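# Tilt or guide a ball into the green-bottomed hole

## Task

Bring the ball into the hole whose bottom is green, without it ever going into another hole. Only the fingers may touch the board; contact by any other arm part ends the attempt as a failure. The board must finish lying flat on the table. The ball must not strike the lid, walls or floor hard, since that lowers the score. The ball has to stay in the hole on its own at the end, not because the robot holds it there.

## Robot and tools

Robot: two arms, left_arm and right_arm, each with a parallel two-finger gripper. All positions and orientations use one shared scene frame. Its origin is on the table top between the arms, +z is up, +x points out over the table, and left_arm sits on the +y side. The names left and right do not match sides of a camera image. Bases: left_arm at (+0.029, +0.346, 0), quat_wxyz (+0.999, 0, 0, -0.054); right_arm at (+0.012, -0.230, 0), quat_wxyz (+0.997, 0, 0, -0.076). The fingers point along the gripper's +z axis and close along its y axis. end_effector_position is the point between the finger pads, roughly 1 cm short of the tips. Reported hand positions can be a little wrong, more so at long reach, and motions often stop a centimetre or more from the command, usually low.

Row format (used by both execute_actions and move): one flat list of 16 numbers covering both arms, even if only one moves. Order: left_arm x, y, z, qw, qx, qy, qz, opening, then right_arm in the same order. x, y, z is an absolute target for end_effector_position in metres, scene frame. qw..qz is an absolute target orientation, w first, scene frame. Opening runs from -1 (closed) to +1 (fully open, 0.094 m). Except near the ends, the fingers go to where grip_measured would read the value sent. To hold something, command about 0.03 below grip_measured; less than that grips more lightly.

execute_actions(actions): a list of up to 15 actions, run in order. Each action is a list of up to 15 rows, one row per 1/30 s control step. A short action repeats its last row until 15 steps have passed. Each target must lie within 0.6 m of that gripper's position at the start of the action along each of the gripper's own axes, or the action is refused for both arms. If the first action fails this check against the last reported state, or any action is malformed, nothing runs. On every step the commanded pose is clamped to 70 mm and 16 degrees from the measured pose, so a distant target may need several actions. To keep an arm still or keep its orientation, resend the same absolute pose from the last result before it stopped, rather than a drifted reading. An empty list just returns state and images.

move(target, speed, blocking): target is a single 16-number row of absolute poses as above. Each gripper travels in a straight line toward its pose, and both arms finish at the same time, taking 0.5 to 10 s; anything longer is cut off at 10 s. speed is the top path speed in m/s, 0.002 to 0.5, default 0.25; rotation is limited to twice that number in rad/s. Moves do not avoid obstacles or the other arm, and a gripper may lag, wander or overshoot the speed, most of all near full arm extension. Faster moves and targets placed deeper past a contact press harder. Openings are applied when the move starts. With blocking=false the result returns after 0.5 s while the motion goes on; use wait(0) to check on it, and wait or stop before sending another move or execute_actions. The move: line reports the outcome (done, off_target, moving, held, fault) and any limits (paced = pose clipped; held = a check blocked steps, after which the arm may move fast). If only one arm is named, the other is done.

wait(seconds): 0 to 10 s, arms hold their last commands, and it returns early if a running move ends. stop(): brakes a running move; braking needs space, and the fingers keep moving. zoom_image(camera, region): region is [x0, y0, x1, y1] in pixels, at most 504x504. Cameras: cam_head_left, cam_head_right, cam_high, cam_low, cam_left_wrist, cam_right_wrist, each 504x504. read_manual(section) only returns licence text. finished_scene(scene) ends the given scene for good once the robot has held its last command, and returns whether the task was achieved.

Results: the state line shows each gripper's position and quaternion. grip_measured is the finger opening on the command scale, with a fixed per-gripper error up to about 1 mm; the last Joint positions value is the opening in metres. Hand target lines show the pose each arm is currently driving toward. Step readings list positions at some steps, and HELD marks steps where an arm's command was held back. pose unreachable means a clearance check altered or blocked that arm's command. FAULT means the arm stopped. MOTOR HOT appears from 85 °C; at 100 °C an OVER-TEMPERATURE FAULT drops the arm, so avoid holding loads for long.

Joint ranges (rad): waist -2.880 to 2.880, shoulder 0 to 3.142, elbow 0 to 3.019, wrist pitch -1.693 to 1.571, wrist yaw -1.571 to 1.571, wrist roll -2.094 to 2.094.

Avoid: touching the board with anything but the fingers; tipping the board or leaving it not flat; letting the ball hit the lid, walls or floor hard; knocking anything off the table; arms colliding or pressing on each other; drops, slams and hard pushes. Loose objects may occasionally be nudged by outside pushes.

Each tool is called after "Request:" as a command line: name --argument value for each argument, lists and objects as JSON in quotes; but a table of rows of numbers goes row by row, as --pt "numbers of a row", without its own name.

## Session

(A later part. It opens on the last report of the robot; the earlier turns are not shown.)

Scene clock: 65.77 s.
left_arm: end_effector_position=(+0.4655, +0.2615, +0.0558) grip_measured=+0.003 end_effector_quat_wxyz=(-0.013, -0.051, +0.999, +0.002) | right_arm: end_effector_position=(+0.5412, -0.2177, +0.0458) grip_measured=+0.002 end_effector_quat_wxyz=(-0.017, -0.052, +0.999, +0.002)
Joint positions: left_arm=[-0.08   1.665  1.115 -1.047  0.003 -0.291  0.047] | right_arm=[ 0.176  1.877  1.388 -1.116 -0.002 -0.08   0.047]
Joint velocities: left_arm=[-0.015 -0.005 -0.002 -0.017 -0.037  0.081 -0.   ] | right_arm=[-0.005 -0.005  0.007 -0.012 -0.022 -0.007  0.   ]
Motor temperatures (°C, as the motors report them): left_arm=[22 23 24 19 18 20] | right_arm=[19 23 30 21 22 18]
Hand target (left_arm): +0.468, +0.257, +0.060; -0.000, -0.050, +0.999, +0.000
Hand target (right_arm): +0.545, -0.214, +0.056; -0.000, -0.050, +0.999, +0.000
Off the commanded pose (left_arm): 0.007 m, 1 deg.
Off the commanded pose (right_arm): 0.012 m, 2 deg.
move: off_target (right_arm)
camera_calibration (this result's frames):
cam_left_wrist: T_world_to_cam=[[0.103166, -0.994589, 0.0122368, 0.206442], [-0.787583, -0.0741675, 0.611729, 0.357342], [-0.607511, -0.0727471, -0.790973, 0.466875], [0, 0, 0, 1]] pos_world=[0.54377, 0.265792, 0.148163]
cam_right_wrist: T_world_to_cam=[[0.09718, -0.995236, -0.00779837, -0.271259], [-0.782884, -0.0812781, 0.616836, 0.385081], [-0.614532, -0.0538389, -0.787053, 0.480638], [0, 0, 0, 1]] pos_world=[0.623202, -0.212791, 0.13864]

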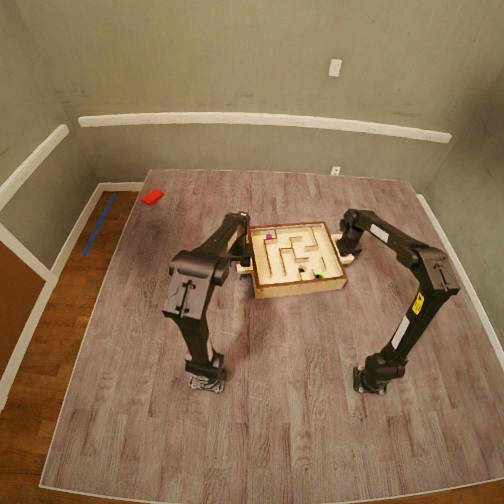

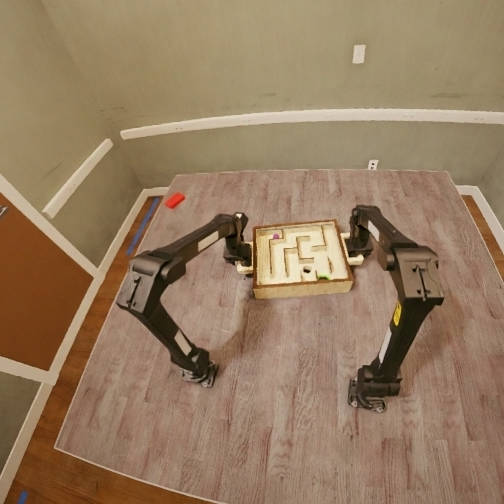

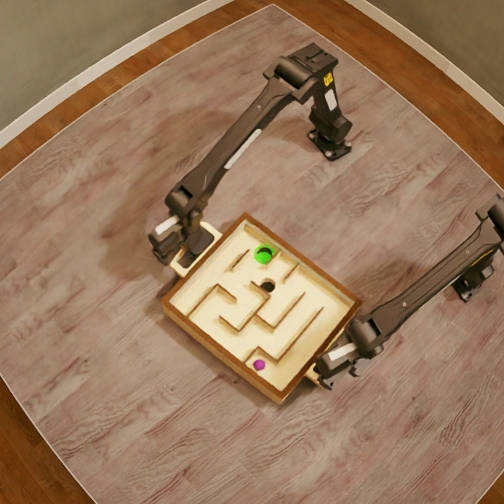

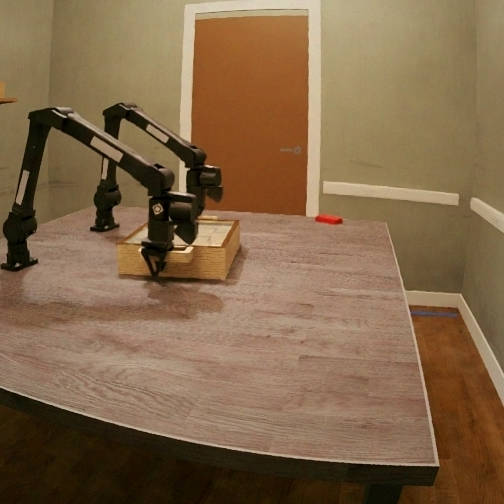

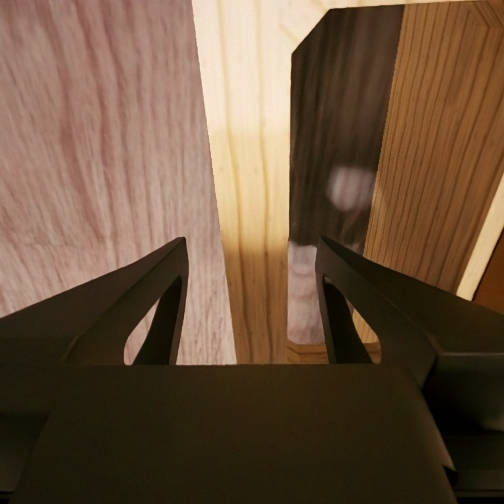

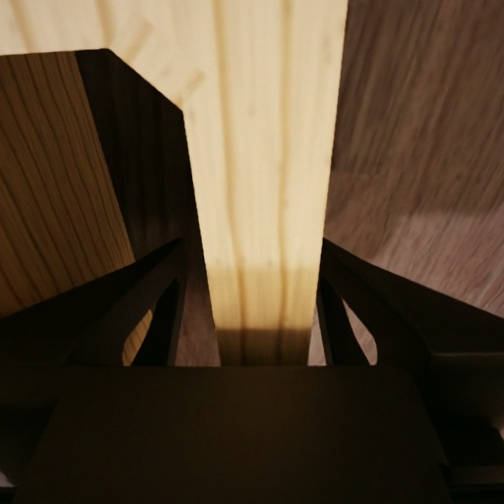

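Request:
move --target '[0.486,0.259,0.074,0,-0.05,0.998,0,0.0,0.528,-0.217,0.078,0,-0.05,0.998,0,0.0]' --speed 0.05

Scene clock: 70.20 s.
left_arm: end_effector_position=(+0.4715, +0.2604, +0.0631) grip_measured=+0.003 end_effector_quat_wxyz=(-0.010, -0.052, +0.999, +0.001) | right_arm: end_effector_position=(+0.5327, -0.2179, +0.0725) grip_measured=+0.002 end_effector_quat_wxyz=(+0.003, -0.052, +0.999, +0.001)
Joint positions: left_arm=[-0.08   1.665  1.137 -1.062  0.003 -0.292  0.047] | right_arm=[ 0.176  1.804  1.357 -1.119 -0.002 -0.08   0.047]
Joint velocities: left_arm=[-0.005 -0.024 -0.007  0.002 -0.022 -0.037 -0.001] | right_arm=[ 0.005 -0.005 -0.007  0.022 -0.007  0.095  0.   ]
Motor temperatures (°C, as the motors report them): left_arm=[22 23 24 19 18 20] | right_arm=[19 23 29 21 22 18]
Hand target (left_arm): +0.486, +0.259, +0.074; +0.000, -0.050, +0.999, -0.000
Hand target (right_arm): +0.528, -0.217, +0.078; -0.000, -0.050, +0.999, +0.000
Off the commanded pose (left_arm): 0.018 m, 1 deg.
Off the commanded pose (right_arm): 0.007 m, 0 deg.
move: off_target (left_arm)
camera_calibration (this result's frames):
cam_left_wrist: T_world_to_cam=[[0.103835, -0.994493, 0.0141953, 0.204136], [-0.791636, -0.073998, 0.606496, 0.359681], [-0.602105, -0.0742133, -0.79496, 0.474323], [0, 0, 0, 1]] pos_world=[0.549132, 0.264829, 0.156025]
cam_right_wrist: T_world_to_cam=[[0.0974316, -0.99523, -0.00489066, -0.270779], [-0.806725, -0.0818531, 0.585231, 0.376894], [-0.58284, -0.0530746, -0.810852, 0.481448], [0, 0, 0, 1]] pos_world=[0.611039, -0.213085, 0.168489]

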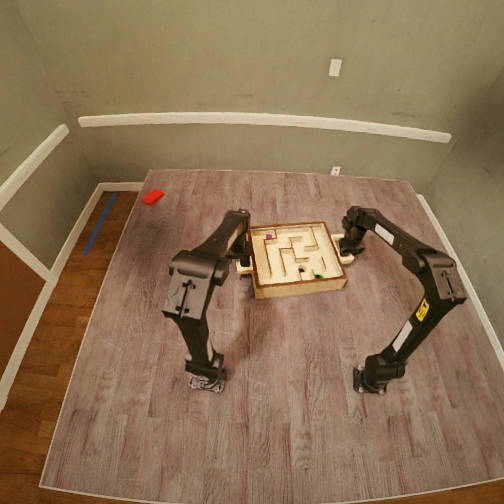

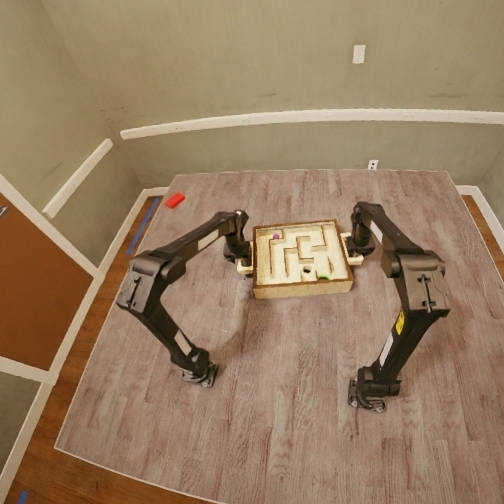

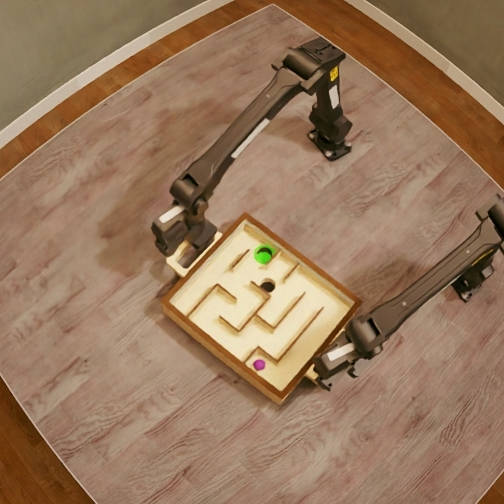

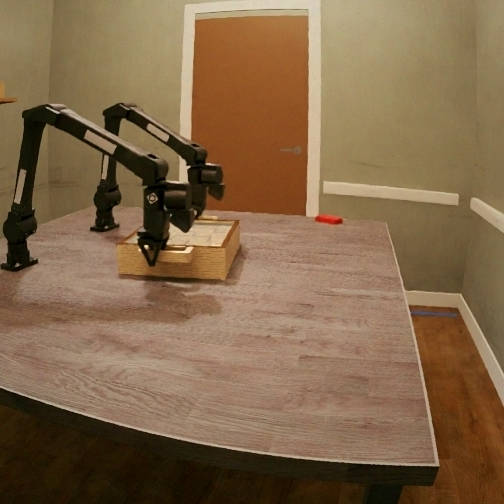

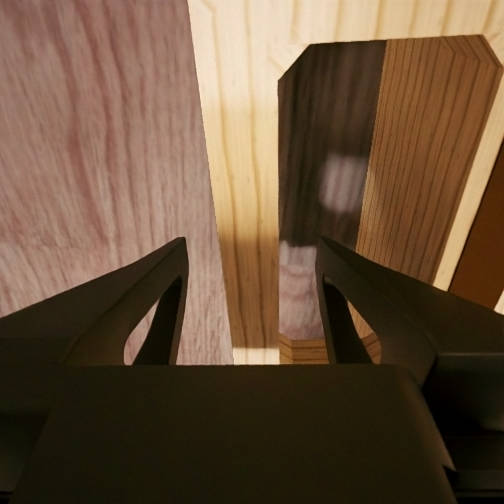

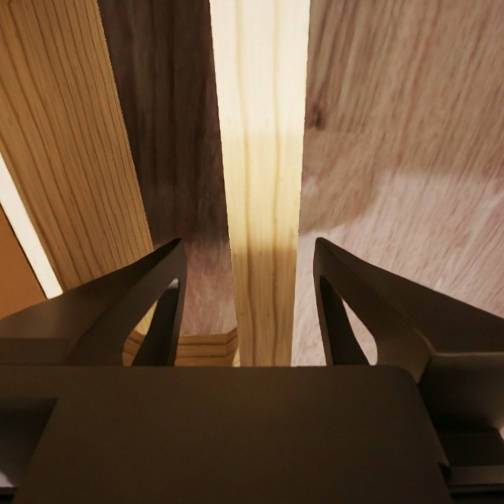

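Request:
move --target '[0.492,0.259,0.074,0,-0.05,0.998,0,0.0,0.542,-0.218,0.066,0,-0.05,0.998,0,0.0]' --speed 0.05

Request:
move --target '[0.48,0.26,0.066,0,-0.05,0.998,0,-0.75,0.54,-0.218,0.064,0,-0.05,0.998,0,-0.75]' --speed 0.05

Scene clock: 80.30 s.
left_arm: end_effector_position=(+0.4777, +0.2592, +0.0688) grip_measured=+0.003 end_effector_quat_wxyz=(-0.003, -0.051, +0.999, -0.001) | right_arm: end_effector_position=(+0.5326, -0.2179, +0.0723) grip_measured=+0.002 end_effector_quat_wxyz=(+0.003, -0.052, +0.999, +0.001)
Joint positions: left_arm=[-0.08   1.665  1.155 -1.067  0.003 -0.291  0.047] | right_arm=[ 0.176  1.804  1.357 -1.119 -0.002 -0.08   0.047]
Joint velocities: left_arm=[-0.005 -0.005  0.017 -0.012 -0.007  0.037  0.   ] | right_arm=[ 0.005 -0.015  0.002 -0.012  0.007 -0.037  0.   ]
Motor temperatures (°C, as the motors report them): left_arm=[22 23 25 19 18 20] | right_arm=[19 24 29 21 22 18]
Hand target (left_arm): +0.492, +0.259, +0.074; +0.001, -0.050, +0.999, -0.000
Hand target (right_arm): +0.542, -0.218, +0.066; +0.000, -0.050, +0.999, -0.000
Off the commanded pose (left_arm): 0.015 m, 0 deg.
Off the commanded pose (right_arm): 0.011 m, 0 deg.
move: off_target (left_arm, right_arm)
camera_calibration (this result's frames):
cam_left_wrist: T_world_to_cam=[[0.102499, -0.994573, 0.0178278, 0.202637], [-0.79916, -0.0716621, 0.596831, 0.364754], [-0.592315, -0.0754221, -0.802169, 0.478614], [0, 0, 0, 1]] pos_world=[0.554217, 0.263775, 0.16262]
cam_right_wrist: T_world_to_cam=[[0.0974297, -0.99523, -0.00491867, -0.270765], [-0.806502, -0.0818477, 0.585539, 0.376704], [-0.583149, -0.053082, -0.810629, 0.481396], [0, 0, 0, 1]] pos_world=[0.610919, -0.213088, 0.168327]

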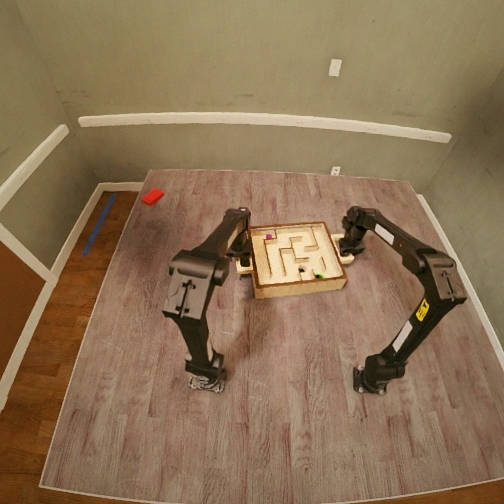

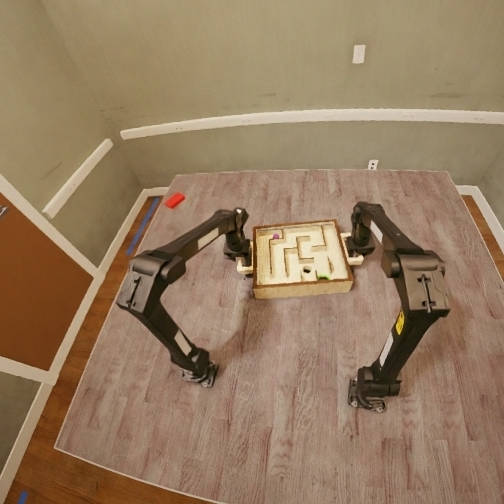

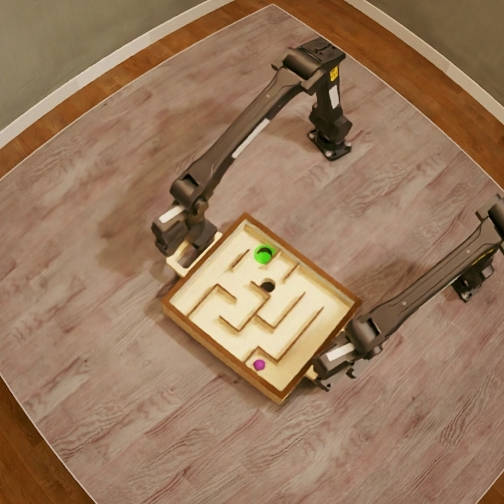

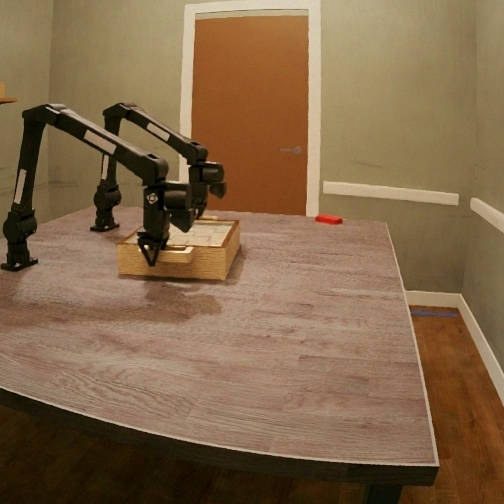

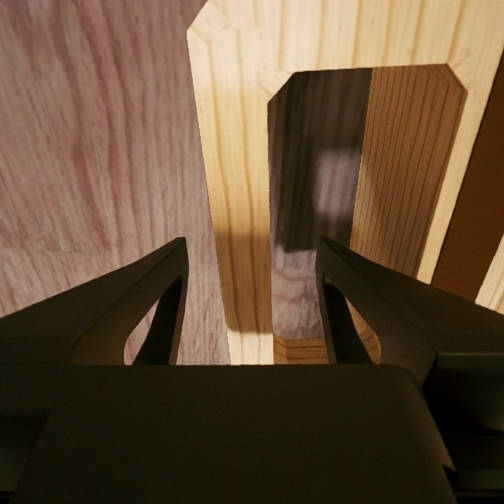

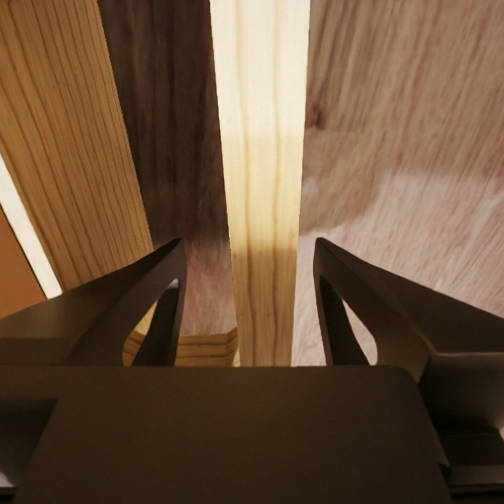

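Scene clock: 81.00 s.
left_arm: end_effector_position=(+0.4783, +0.2613, +0.0685) grip_measured=-0.687 end_effector_quat_wxyz=(-0.002, -0.063, +0.998, +0.001) | right_arm: end_effector_position=(+0.5323, -0.2210, +0.0722) grip_measured=-0.678 end_effector_quat_wxyz=(+0.002, -0.060, +0.998, -0.002)
Joint positions: left_arm=[-0.076  1.665  1.154 -1.065 -0.    -0.311  0.015] | right_arm=[ 0.172  1.804  1.356 -1.12   0.004 -0.099  0.015]
Joint velocities: left_arm=[ 0.015 -0.015  0.002  0.002 -0.066  0.007 -0.   ] | right_arm=[-0.005 -0.005 -0.007  0.002 -0.051 -0.007  0.   ]
Motor temperatures (°C, as the motors report them): left_arm=[22 23 25 19 18 20] | right_arm=[19 24 29 21 22 18]
Hand target (left_arm): +0.480, +0.260, +0.066; -0.000, -0.050, +0.999, +0.000
Hand target (right_arm): +0.540, -0.218, +0.064; +0.000, -0.050, +0.999, +0.000
Off the commanded pose (left_arm): 0.003 m, 2 deg.
Off the commanded pose (right_arm): 0.012 m, 1 deg.
move: off_target (right_arm)
camera_calibration (this result's frames):
cam_left_wrist: T_world_to_cam=[[0.125944, -0.991927, 0.0147692, 0.192975], [-0.798267, -0.0924933, 0.59516, 0.370618], [-0.588989, -0.0867463, -0.803472, 0.480342], [0, 0, 0, 1]] pos_world=[0.554465, 0.267365, 0.162514]
cam_right_wrist: T_world_to_cam=[[0.112953, -0.993599, 0.00153239, -0.2822], [-0.80456, -0.0905578, 0.586926, 0.373244], [-0.58303, -0.0675279, -0.809639, 0.477635], [0, 0, 0, 1]] pos_world=[0.610648, -0.21434, 0.168078]

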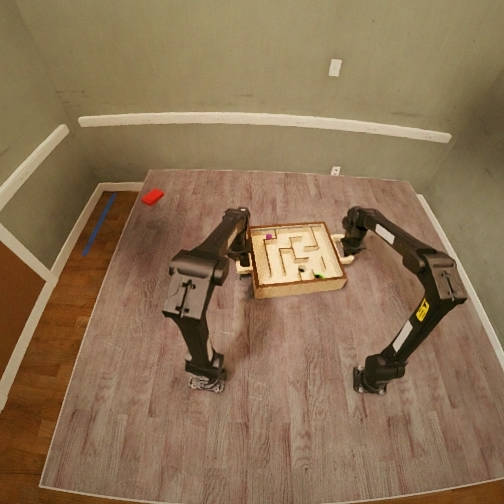

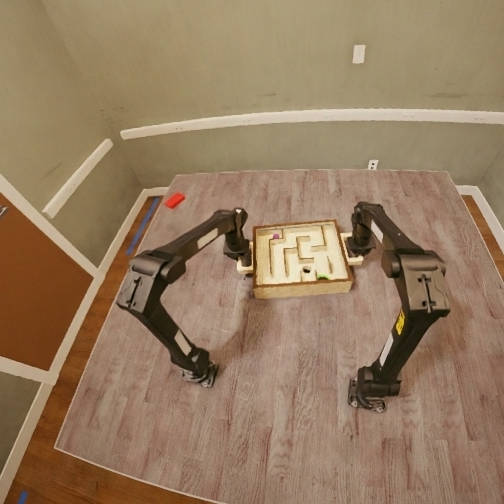

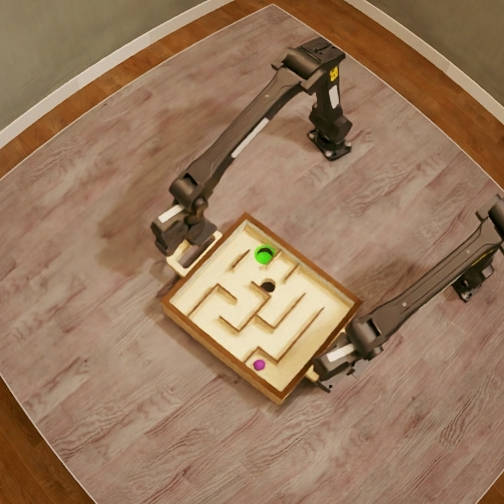

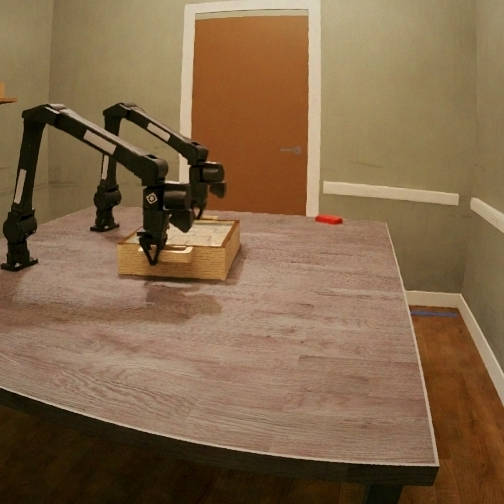

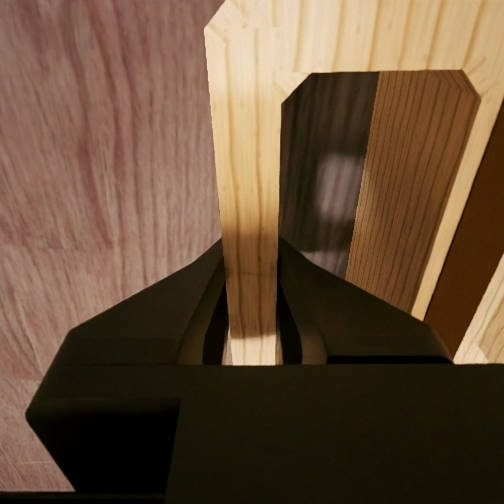

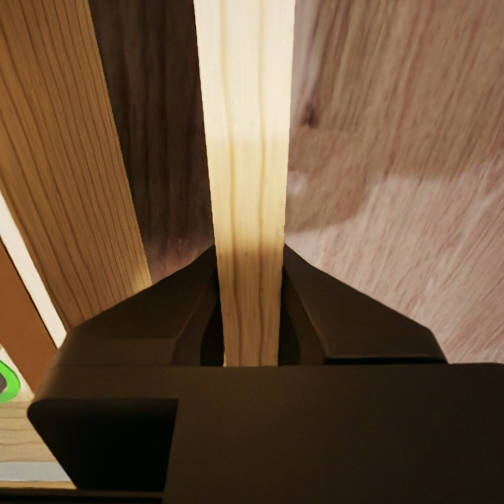

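Request:
move --target '[0.478,0.261,0.14,0.04,-0.06,0.997,-0.02,-0.75,0.533,-0.22,0.16,0.04,-0.06,0.997,-0.02,-0.75]' --speed 0.05

Request:
zoom_image --camera "cam_high" --region '[130,170,400,440]'

Scene clock: 88.83 s.
left_arm: end_effector_position=(+0.4624, +0.2606, +0.0946) grip_measured=-0.687 end_effector_quat_wxyz=(-0.009, -0.065, +0.998, -0.008) | right_arm: end_effector_position=(+0.5101, -0.2225, +0.1026) grip_measured=-0.678 end_effector_quat_wxyz=(-0.018, -0.061, +0.998, -0.013)
Joint positions: left_arm=[-0.076  1.601  1.15  -1.133  0.02  -0.315  0.015] | right_arm=[ 0.178  1.742  1.356 -1.221  0.028 -0.094  0.015]
Joint velocities: left_arm=[-0.005 -0.015 -0.012  0.002 -0.066 -0.037  0.   ] | right_arm=[-0.005 -0.015  0.002 -0.007 -0.022 -0.066 -0.001]
Motor temperatures (°C, as the motors report them): left_arm=[22 23 24 19 18 20] | right_arm=[19 24 29 21 22 18]
Hand target (left_arm): +0.478, +0.261, +0.138; +0.040, -0.060, +0.997, -0.019
Hand target (right_arm): +0.528, -0.220, +0.159; +0.040, -0.060, +0.997, -0.019
Off the commanded pose (left_arm): 0.048 m, 6 deg.
Off the commanded pose (right_arm): 0.062 m, 7 deg.
move: off_target (left_arm, right_arm)
camera_calibration (this result's frames):
cam_left_wrist: T_world_to_cam=[[0.130588, -0.990933, 0.0316045, 0.189947], [-0.790401, -0.0848117, 0.606691, 0.335703], [-0.598509, -0.104207, -0.794309, 0.499958], [0, 0, 0, 1]] pos_world=[0.539764, 0.268796, 0.18745]
cam_right_wrist: T_world_to_cam=[[0.115296, -0.993097, 0.0215587, -0.284347], [-0.780842, -0.0771955, 0.619941, 0.324908], [-0.613997, -0.0883104, -0.784353, 0.49784], [0, 0, 0, 1]] pos_world=[0.592158, -0.213338, 0.195188]

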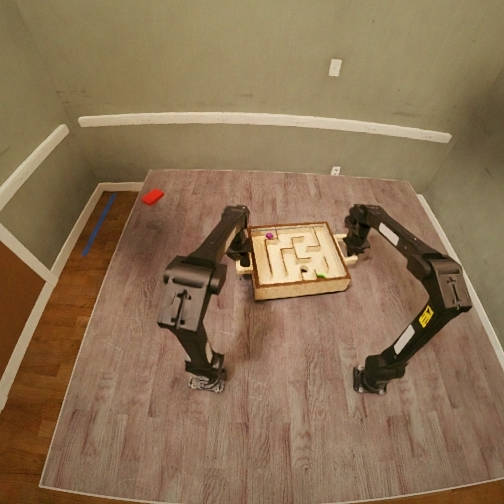

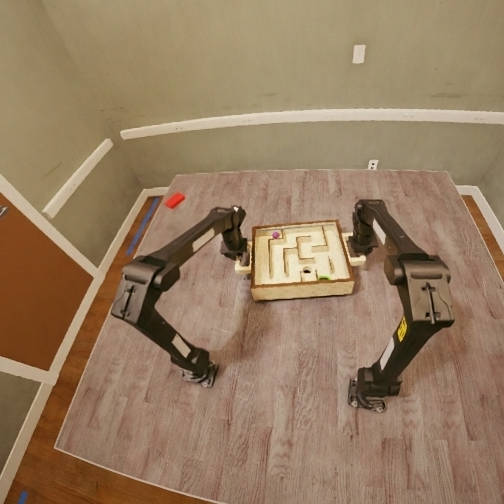

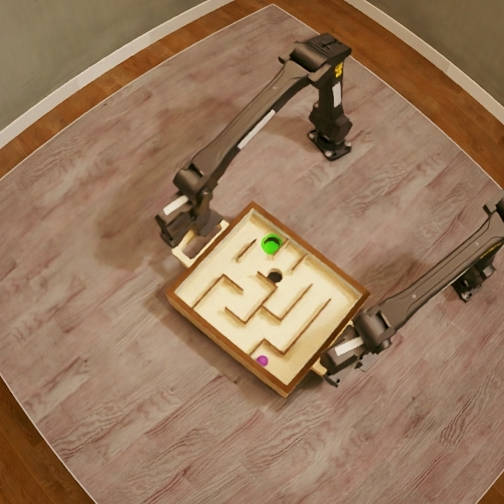

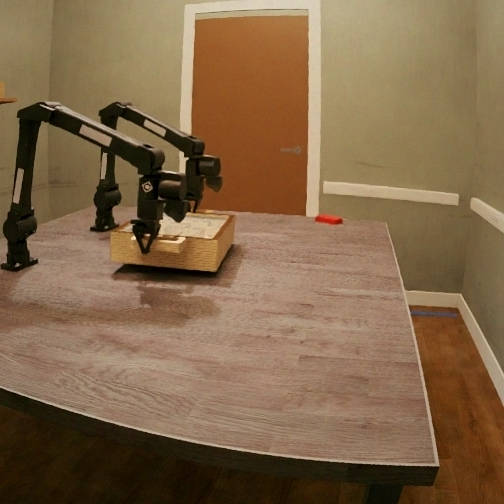

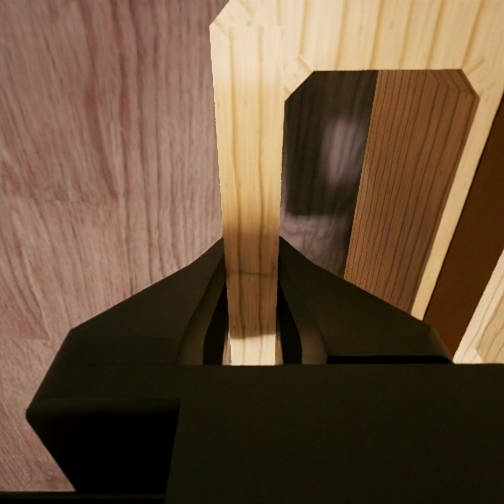

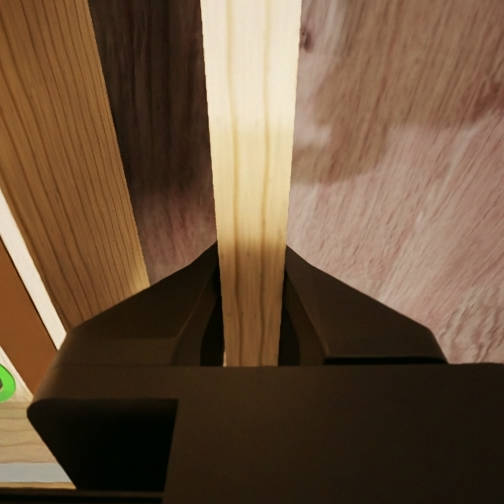

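Region (130, 170, 400, 440) of cam_high's 504x504 image, scaled by 1.867, with more detail than that image has.

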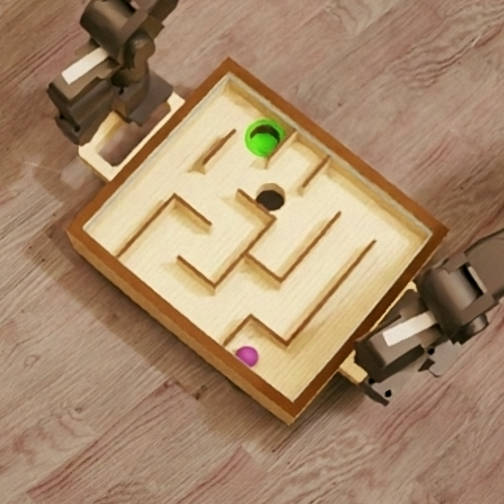

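Request:
move --target '[0.478,0.261,0.15,0.04,-0.06,0.997,-0.03,-0.75,0.533,-0.22,0.19,0.04,-0.06,0.997,-0.03,-0.75]' --speed 0.04

Request:
zoom_image --camera "cam_high" --region '[130,170,400,440]'

Scene clock: 94.57 s.
left_arm: end_effector_position=(+0.4488, +0.2603, +0.0939) grip_measured=-0.687 end_effector_quat_wxyz=(-0.023, -0.065, +0.998, -0.014) | right_arm: end_effector_position=(+0.4954, -0.2231, +0.1081) grip_measured=-0.678 end_effector_quat_wxyz=(-0.033, -0.060, +0.997, -0.022)
Joint positions: left_arm=[-0.075  1.584  1.126 -1.151  0.039 -0.312  0.015] | right_arm=[ 0.184  1.719  1.339 -1.256  0.045 -0.087  0.015]
Joint velocities: left_arm=[ 0.005  0.005  0.002 -0.007 -0.007  0.081  0.   ] | right_arm=[-0.015 -0.005 -0.012 -0.002 -0.022 -0.037 -0.001]
Motor temperatures (°C, as the motors report them): left_arm=[22 23 25 19 18 20] | right_arm=[19 24 30 21 22 18]
Hand target (left_arm): +0.475, +0.261, +0.149; +0.040, -0.060, +0.997, -0.029
Hand target (right_arm): +0.521, -0.221, +0.175; +0.040, -0.061, +0.997, -0.029
Off the commanded pose (left_arm): 0.063 m, 7 deg.
Off the commanded pose (right_arm): 0.090 m, 8 deg; position clipped at the last step of the last action.
move: off_target (left_arm, right_arm); limits=paced
camera_calibration (this result's frames):
cam_left_wrist: T_world_to_cam=[[0.130159, -0.990598, 0.0421227, 0.190494], [-0.774077, -0.074978, 0.628636, 0.313327], [-0.619567, -0.114429, -0.776558, 0.50165], [0, 0, 0, 1]] pos_world=[0.528551, 0.269598, 0.184568]
cam_right_wrist: T_world_to_cam=[[0.115484, -0.992639, 0.0364859, -0.284934], [-0.762832, -0.0651025, 0.643311, 0.301178], [-0.6362, -0.102125, -0.764735, 0.498795], [0, 0, 0, 1]] pos_world=[0.579987, -0.212289, 0.198091]

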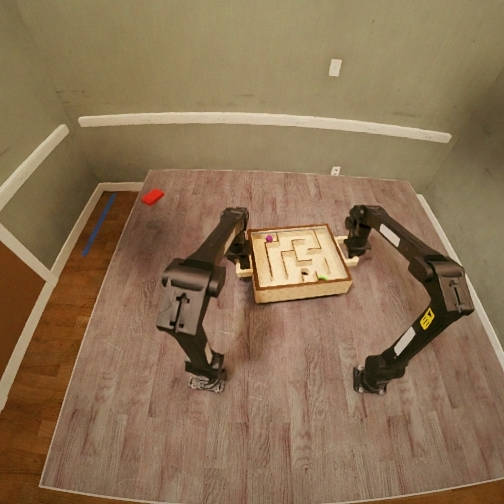

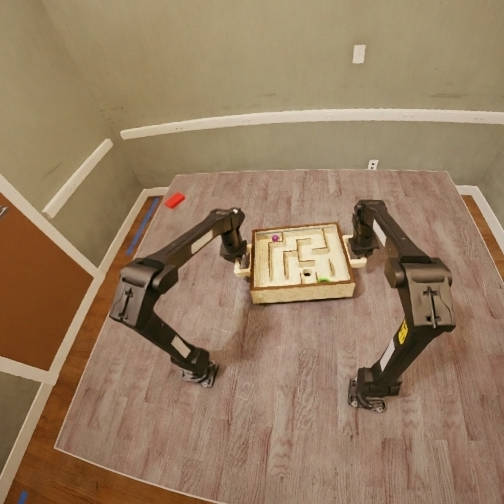

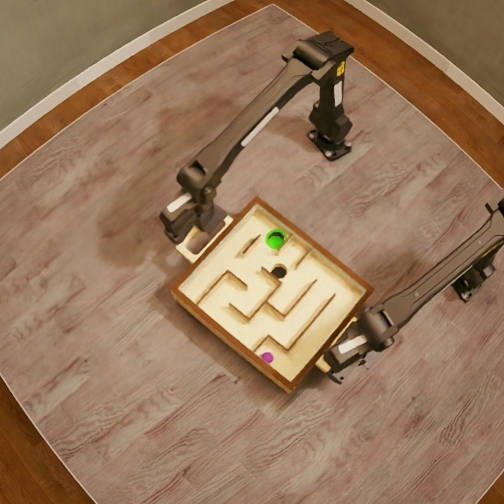

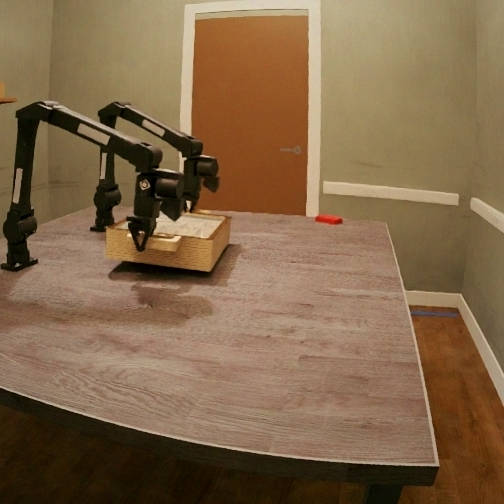

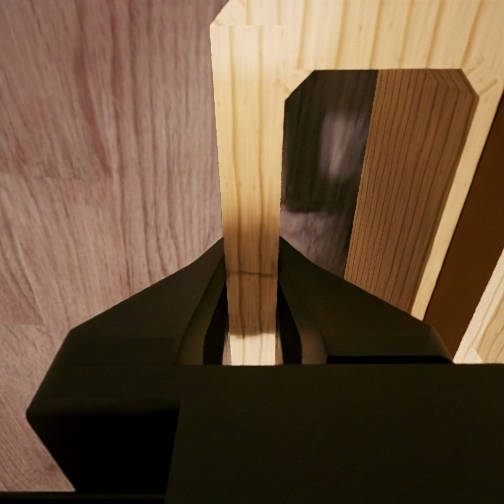

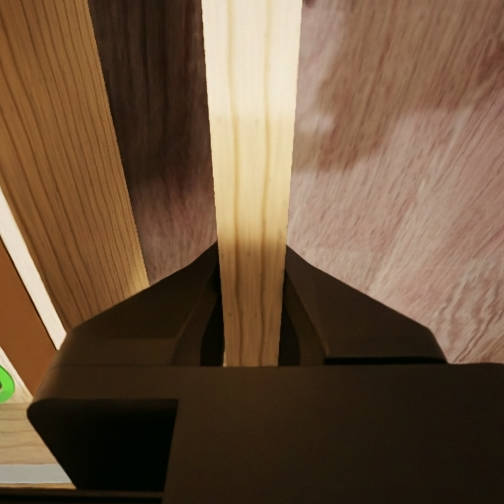

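Region (130, 170, 400, 440) of cam_high's 504x504 image, scaled by 1.867, with more detail than that image has.

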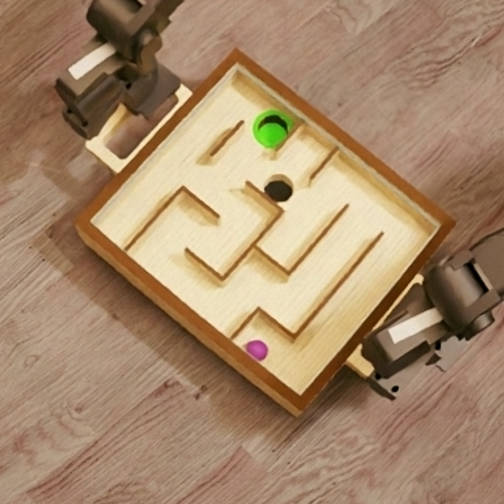

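Request:
move --target '[0.49,0.261,0.14,0.06,-0.06,0.997,-0.03,-0.75,0.54,-0.22,0.17,0.06,-0.06,0.997,-0.03,-0.75]' --speed 0.08

Request:
zoom_image --camera "cam_high" --region '[130,170,400,440]'

Scene clock: 100.60 s.
left_arm: end_effector_position=(+0.4498, +0.2609, +0.0833) grip_measured=-0.687 end_effector_quat_wxyz=(-0.019, -0.065, +0.998, -0.014) | right_arm: end_effector_position=(+0.4972, -0.2225, +0.0985) grip_measured=-0.678 end_effector_quat_wxyz=(-0.027, -0.060, +0.998, -0.021)
Joint positions: left_arm=[-0.074  1.594  1.108 -1.115  0.037 -0.312  0.015] | right_arm=[ 0.185  1.725  1.321 -1.219  0.044 -0.086  0.015]
Joint velocities: left_arm=[-0.005 -0.005 -0.007  0.002 -0.007 -0.022  0.001] | right_arm=[-0.015 -0.005 -0.002 -0.007 -0.022 -0.007 -0.   ]
Motor temperatures (°C, as the motors report them): left_arm=[22 23 26 19 18 20] | right_arm=[19 24 31 21 22 18]
Hand target (left_arm): +0.486, +0.262, +0.140; +0.060, -0.059, +0.996, -0.029
Hand target (right_arm): +0.530, -0.220, +0.165; +0.060, -0.061, +0.996, -0.029
Off the commanded pose (left_arm): 0.070 m, 9 deg.
Off the commanded pose (right_arm): 0.083 m, 10 deg; position clipped at the last step of the last action.
move: off_target (left_arm, right_arm); limits=paced
camera_calibration (this result's frames):
cam_left_wrist: T_world_to_cam=[[0.130534, -0.99053, 0.0425663, 0.191233], [-0.778709, -0.0758565, 0.622783, 0.323604], [-0.613656, -0.114441, -0.781236, 0.491831], [0, 0, 0, 1]] pos_world=[0.528846, 0.270255, 0.17456]
cam_right_wrist: T_world_to_cam=[[0.114223, -0.992771, 0.0368614, -0.283681], [-0.770947, -0.0651774, 0.633556, 0.313805], [-0.626574, -0.100785, -0.772818, 0.488999], [0, 0, 0, 1]] pos_world=[0.580724, -0.211893, 0.189551]

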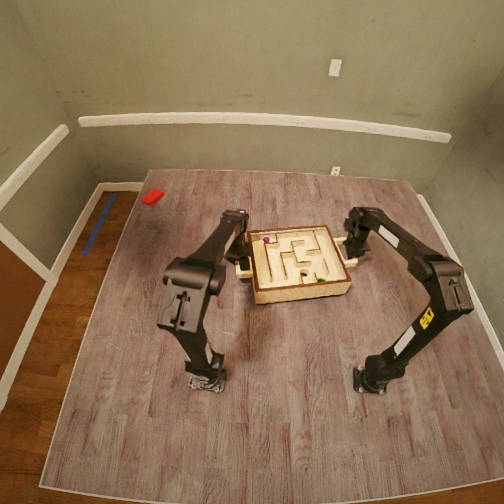

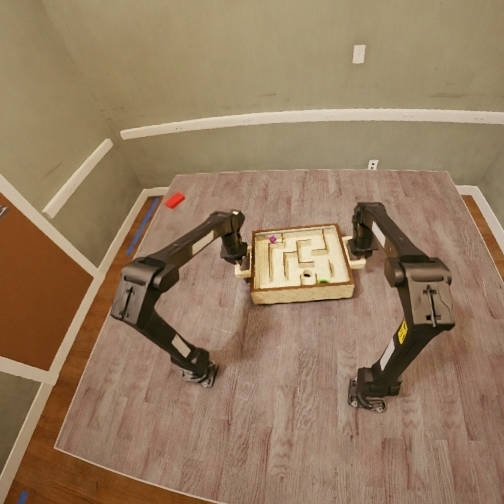

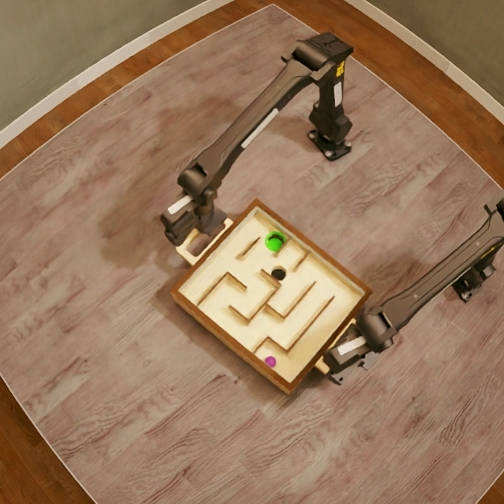

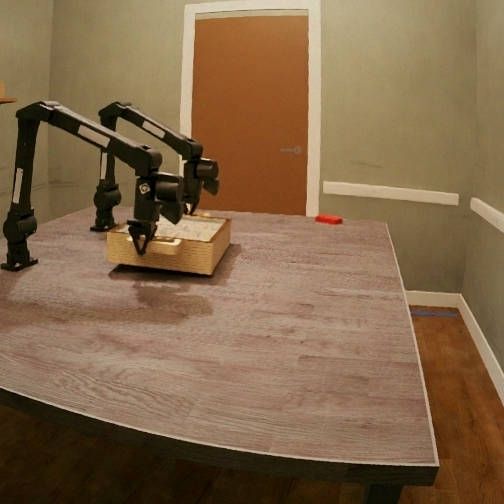

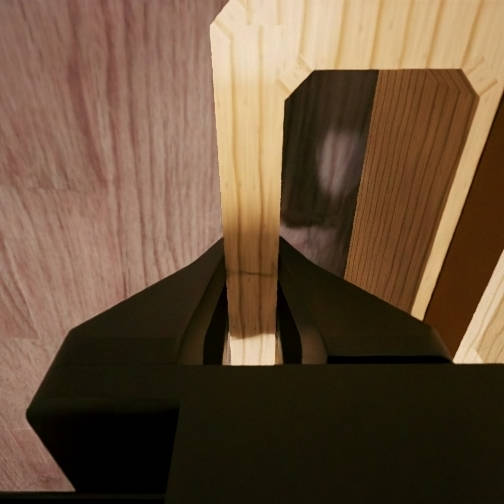

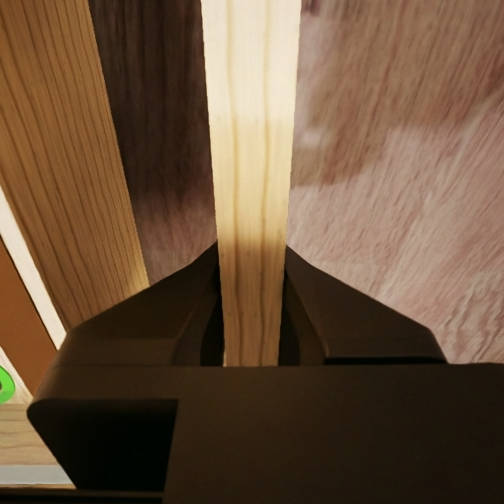

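Region (130, 170, 400, 440) of cam_high's 504x504 image, scaled by 1.867, with more detail than that image has.

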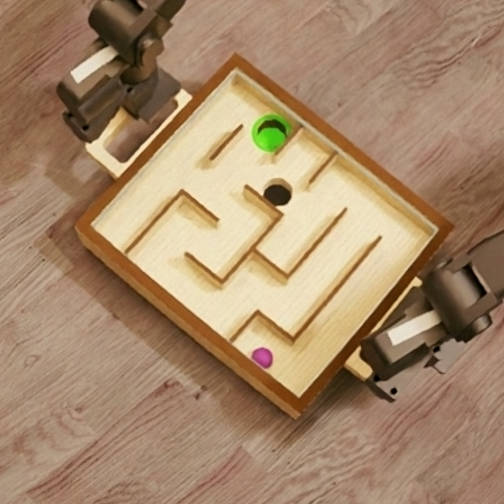

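Request:
execute_actions --actions '[[[0.45,0.261,0.16,0.06,-0.06,0.996,-0.03,-0.75,0.497,-0.222,0.18,0.06,-0.06,0.996,-0.03,-0.75]],[[0.45,0.261,0.17,0.06,-0.06,0.996,-0.03,-0.75,0.497,-0.222,0.19,0.06,-0.06,0.996,-0.03,-0.75]],[[0.45,0.261,0.17,0.06,-0.06,0.996,-0.03,-0.75,0.497,-0.222,0.19,0.06,-0.06,0.996,-0.03,-0.75]]]'

Request:
zoom_image --camera "cam_high" --region '[130,170,400,440]'

Scene clock: 114.30 s.
left_arm: end_effector_position=(+0.4261, +0.2643, +0.1214) grip_measured=-0.687 end_effector_quat_wxyz=(+0.004, -0.064, +0.998, -0.020) | right_arm: end_effector_position=(+0.4704, -0.2193, +0.1397) grip_measured=-0.678 end_effector_quat_wxyz=(+0.002, -0.060, +0.998, -0.021)
Joint positions: left_arm=[-0.077  1.462  1.066 -1.158  0.036 -0.314  0.015] | right_arm=[ 0.193  1.587  1.26  -1.239  0.043 -0.078  0.015]
Joint velocities: left_arm=[ 0.005  0.005  0.002  0.007 -0.022 -0.022 -0.002] | right_arm=[-0.024 -0.005  0.007  0.002 -0.037  0.037 -0.001]
Motor temperatures (°C, as the motors report them): left_arm=[22 23 27 19 18 20] | right_arm=[19 24 33 21 22 18]
Hand target (left_arm): +0.448, +0.261, +0.169; +0.060, -0.060, +0.996, -0.030
Hand target (right_arm): +0.492, -0.222, +0.190; +0.060, -0.060, +0.996, -0.030
Off the commanded pose (left_arm): 0.054 m, 7 deg.
Off the commanded pose (right_arm): 0.057 m, 7 deg.
Step readings (end_effector_position; steps 1 to 15: 1st action; 16 to 30: 2nd action; 31 to 45: 3rd action):
0: left_arm (+0.4498, +0.2609, +0.0833) | right_arm (+0.4972, -0.2225, +0.0985)
1: left_arm (+0.4489, +0.2611, +0.0845) | right_arm (+0.4963, -0.2226, +0.0987)
2: left_arm (+0.4463, +0.2616, +0.0858) | right_arm (+0.4939, -0.2223, +0.0987)
4: left_arm (+0.4390, +0.2628, +0.0934) | right_arm (+0.4846, -0.2208, +0.1036)
8: left_arm (+0.4323, +0.2646, +0.1128) | right_arm (+0.4781, -0.2189, +0.1253)
15: left_arm (+0.4324, +0.2642, +0.1213) | right_arm (+0.4770, -0.2194, +0.1397)
16: left_arm (+0.4314, +0.2643, +0.1212) | right_arm (+0.4759, -0.2194, +0.1396)
17: left_arm (+0.4303, +0.2644, +0.1213) | right_arm (+0.4747, -0.2195, +0.1396)
19: left_arm (+0.4280, +0.2644, +0.1214) | right_arm (+0.4724, -0.2194, +0.1397)
23: left_arm (+0.4261, +0.2643, +0.1214) | right_arm (+0.4705, -0.2193, +0.1397)
30: left_arm (+0.4261, +0.2643, +0.1214) | right_arm (+0.4704, -0.2193, +0.1397)
31: left_arm (+0.4261, +0.2643, +0.1214) | right_arm (+0.4704, -0.2193, +0.1397)
32: left_arm (+0.4261, +0.2643, +0.1214) | right_arm (+0.4704, -0.2193, +0.1397)
34: left_arm (+0.4261, +0.2643, +0.1214) | right_arm (+0.4704, -0.2193, +0.1397)
38: left_arm (+0.4261, +0.2643, +0.1214) | right_arm (+0.4704, -0.2193, +0.1397)
45: end_effector_position above
camera_calibration (this result's frames):
cam_left_wrist: T_world_to_cam=[[0.127824, -0.990186, 0.0565069, 0.195458], [-0.807115, -0.0707423, 0.586141, 0.296866], [-0.576391, -0.120531, -0.808236, 0.496466], [0, 0, 0, 1]] pos_world=[0.500779, 0.274381, 0.216211]
cam_right_wrist: T_world_to_cam=[[0.112743, -0.992821, 0.0399329, -0.278675], [-0.806005, -0.0678783, 0.588004, 0.289502], [-0.581073, -0.0984797, -0.807871, 0.4884], [0, 0, 0, 1]] pos_world=[0.548554, -0.208926, 0.235464]

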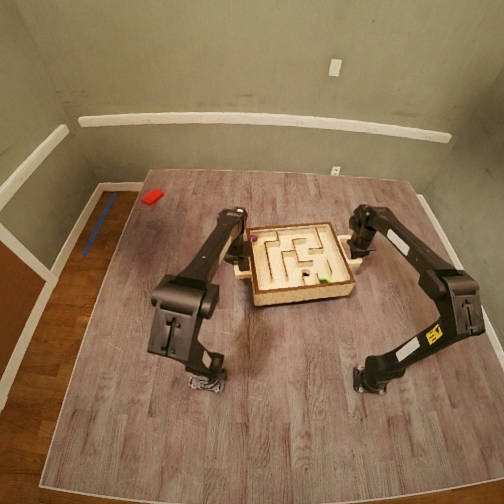

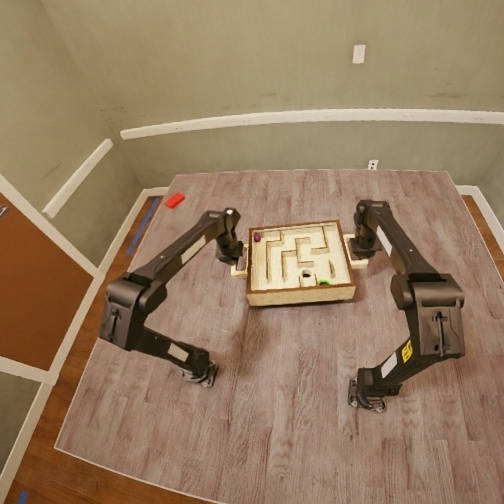

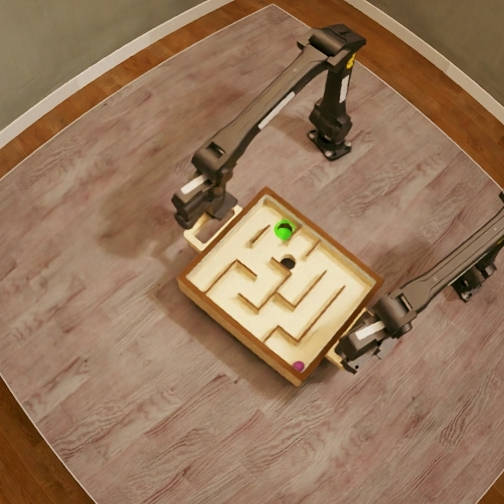

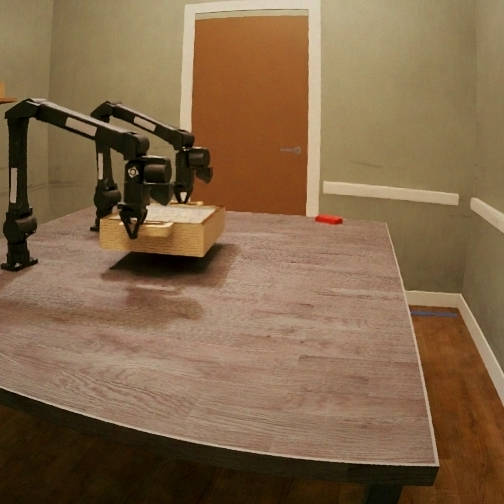

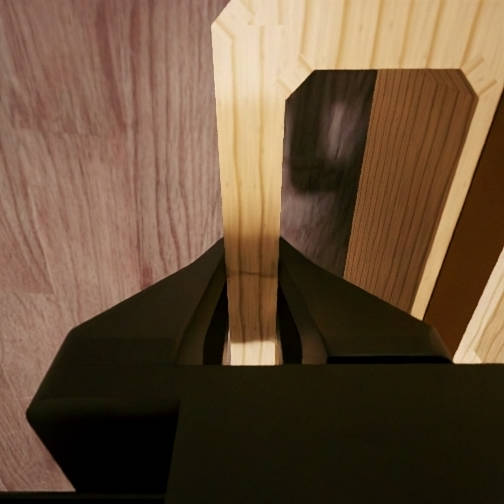

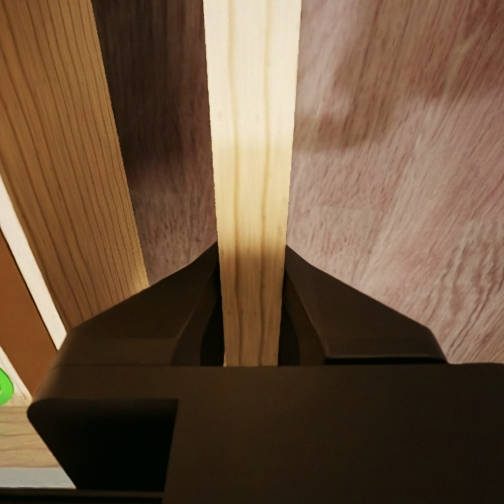

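Region (130, 170, 400, 440) of cam_high's 504x504 image, scaled by 1.867, with more detail than that image has.

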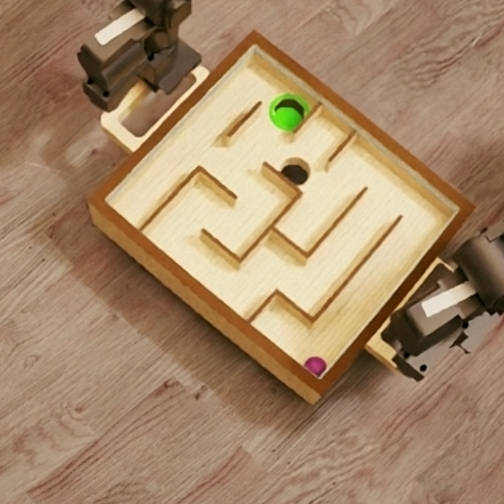

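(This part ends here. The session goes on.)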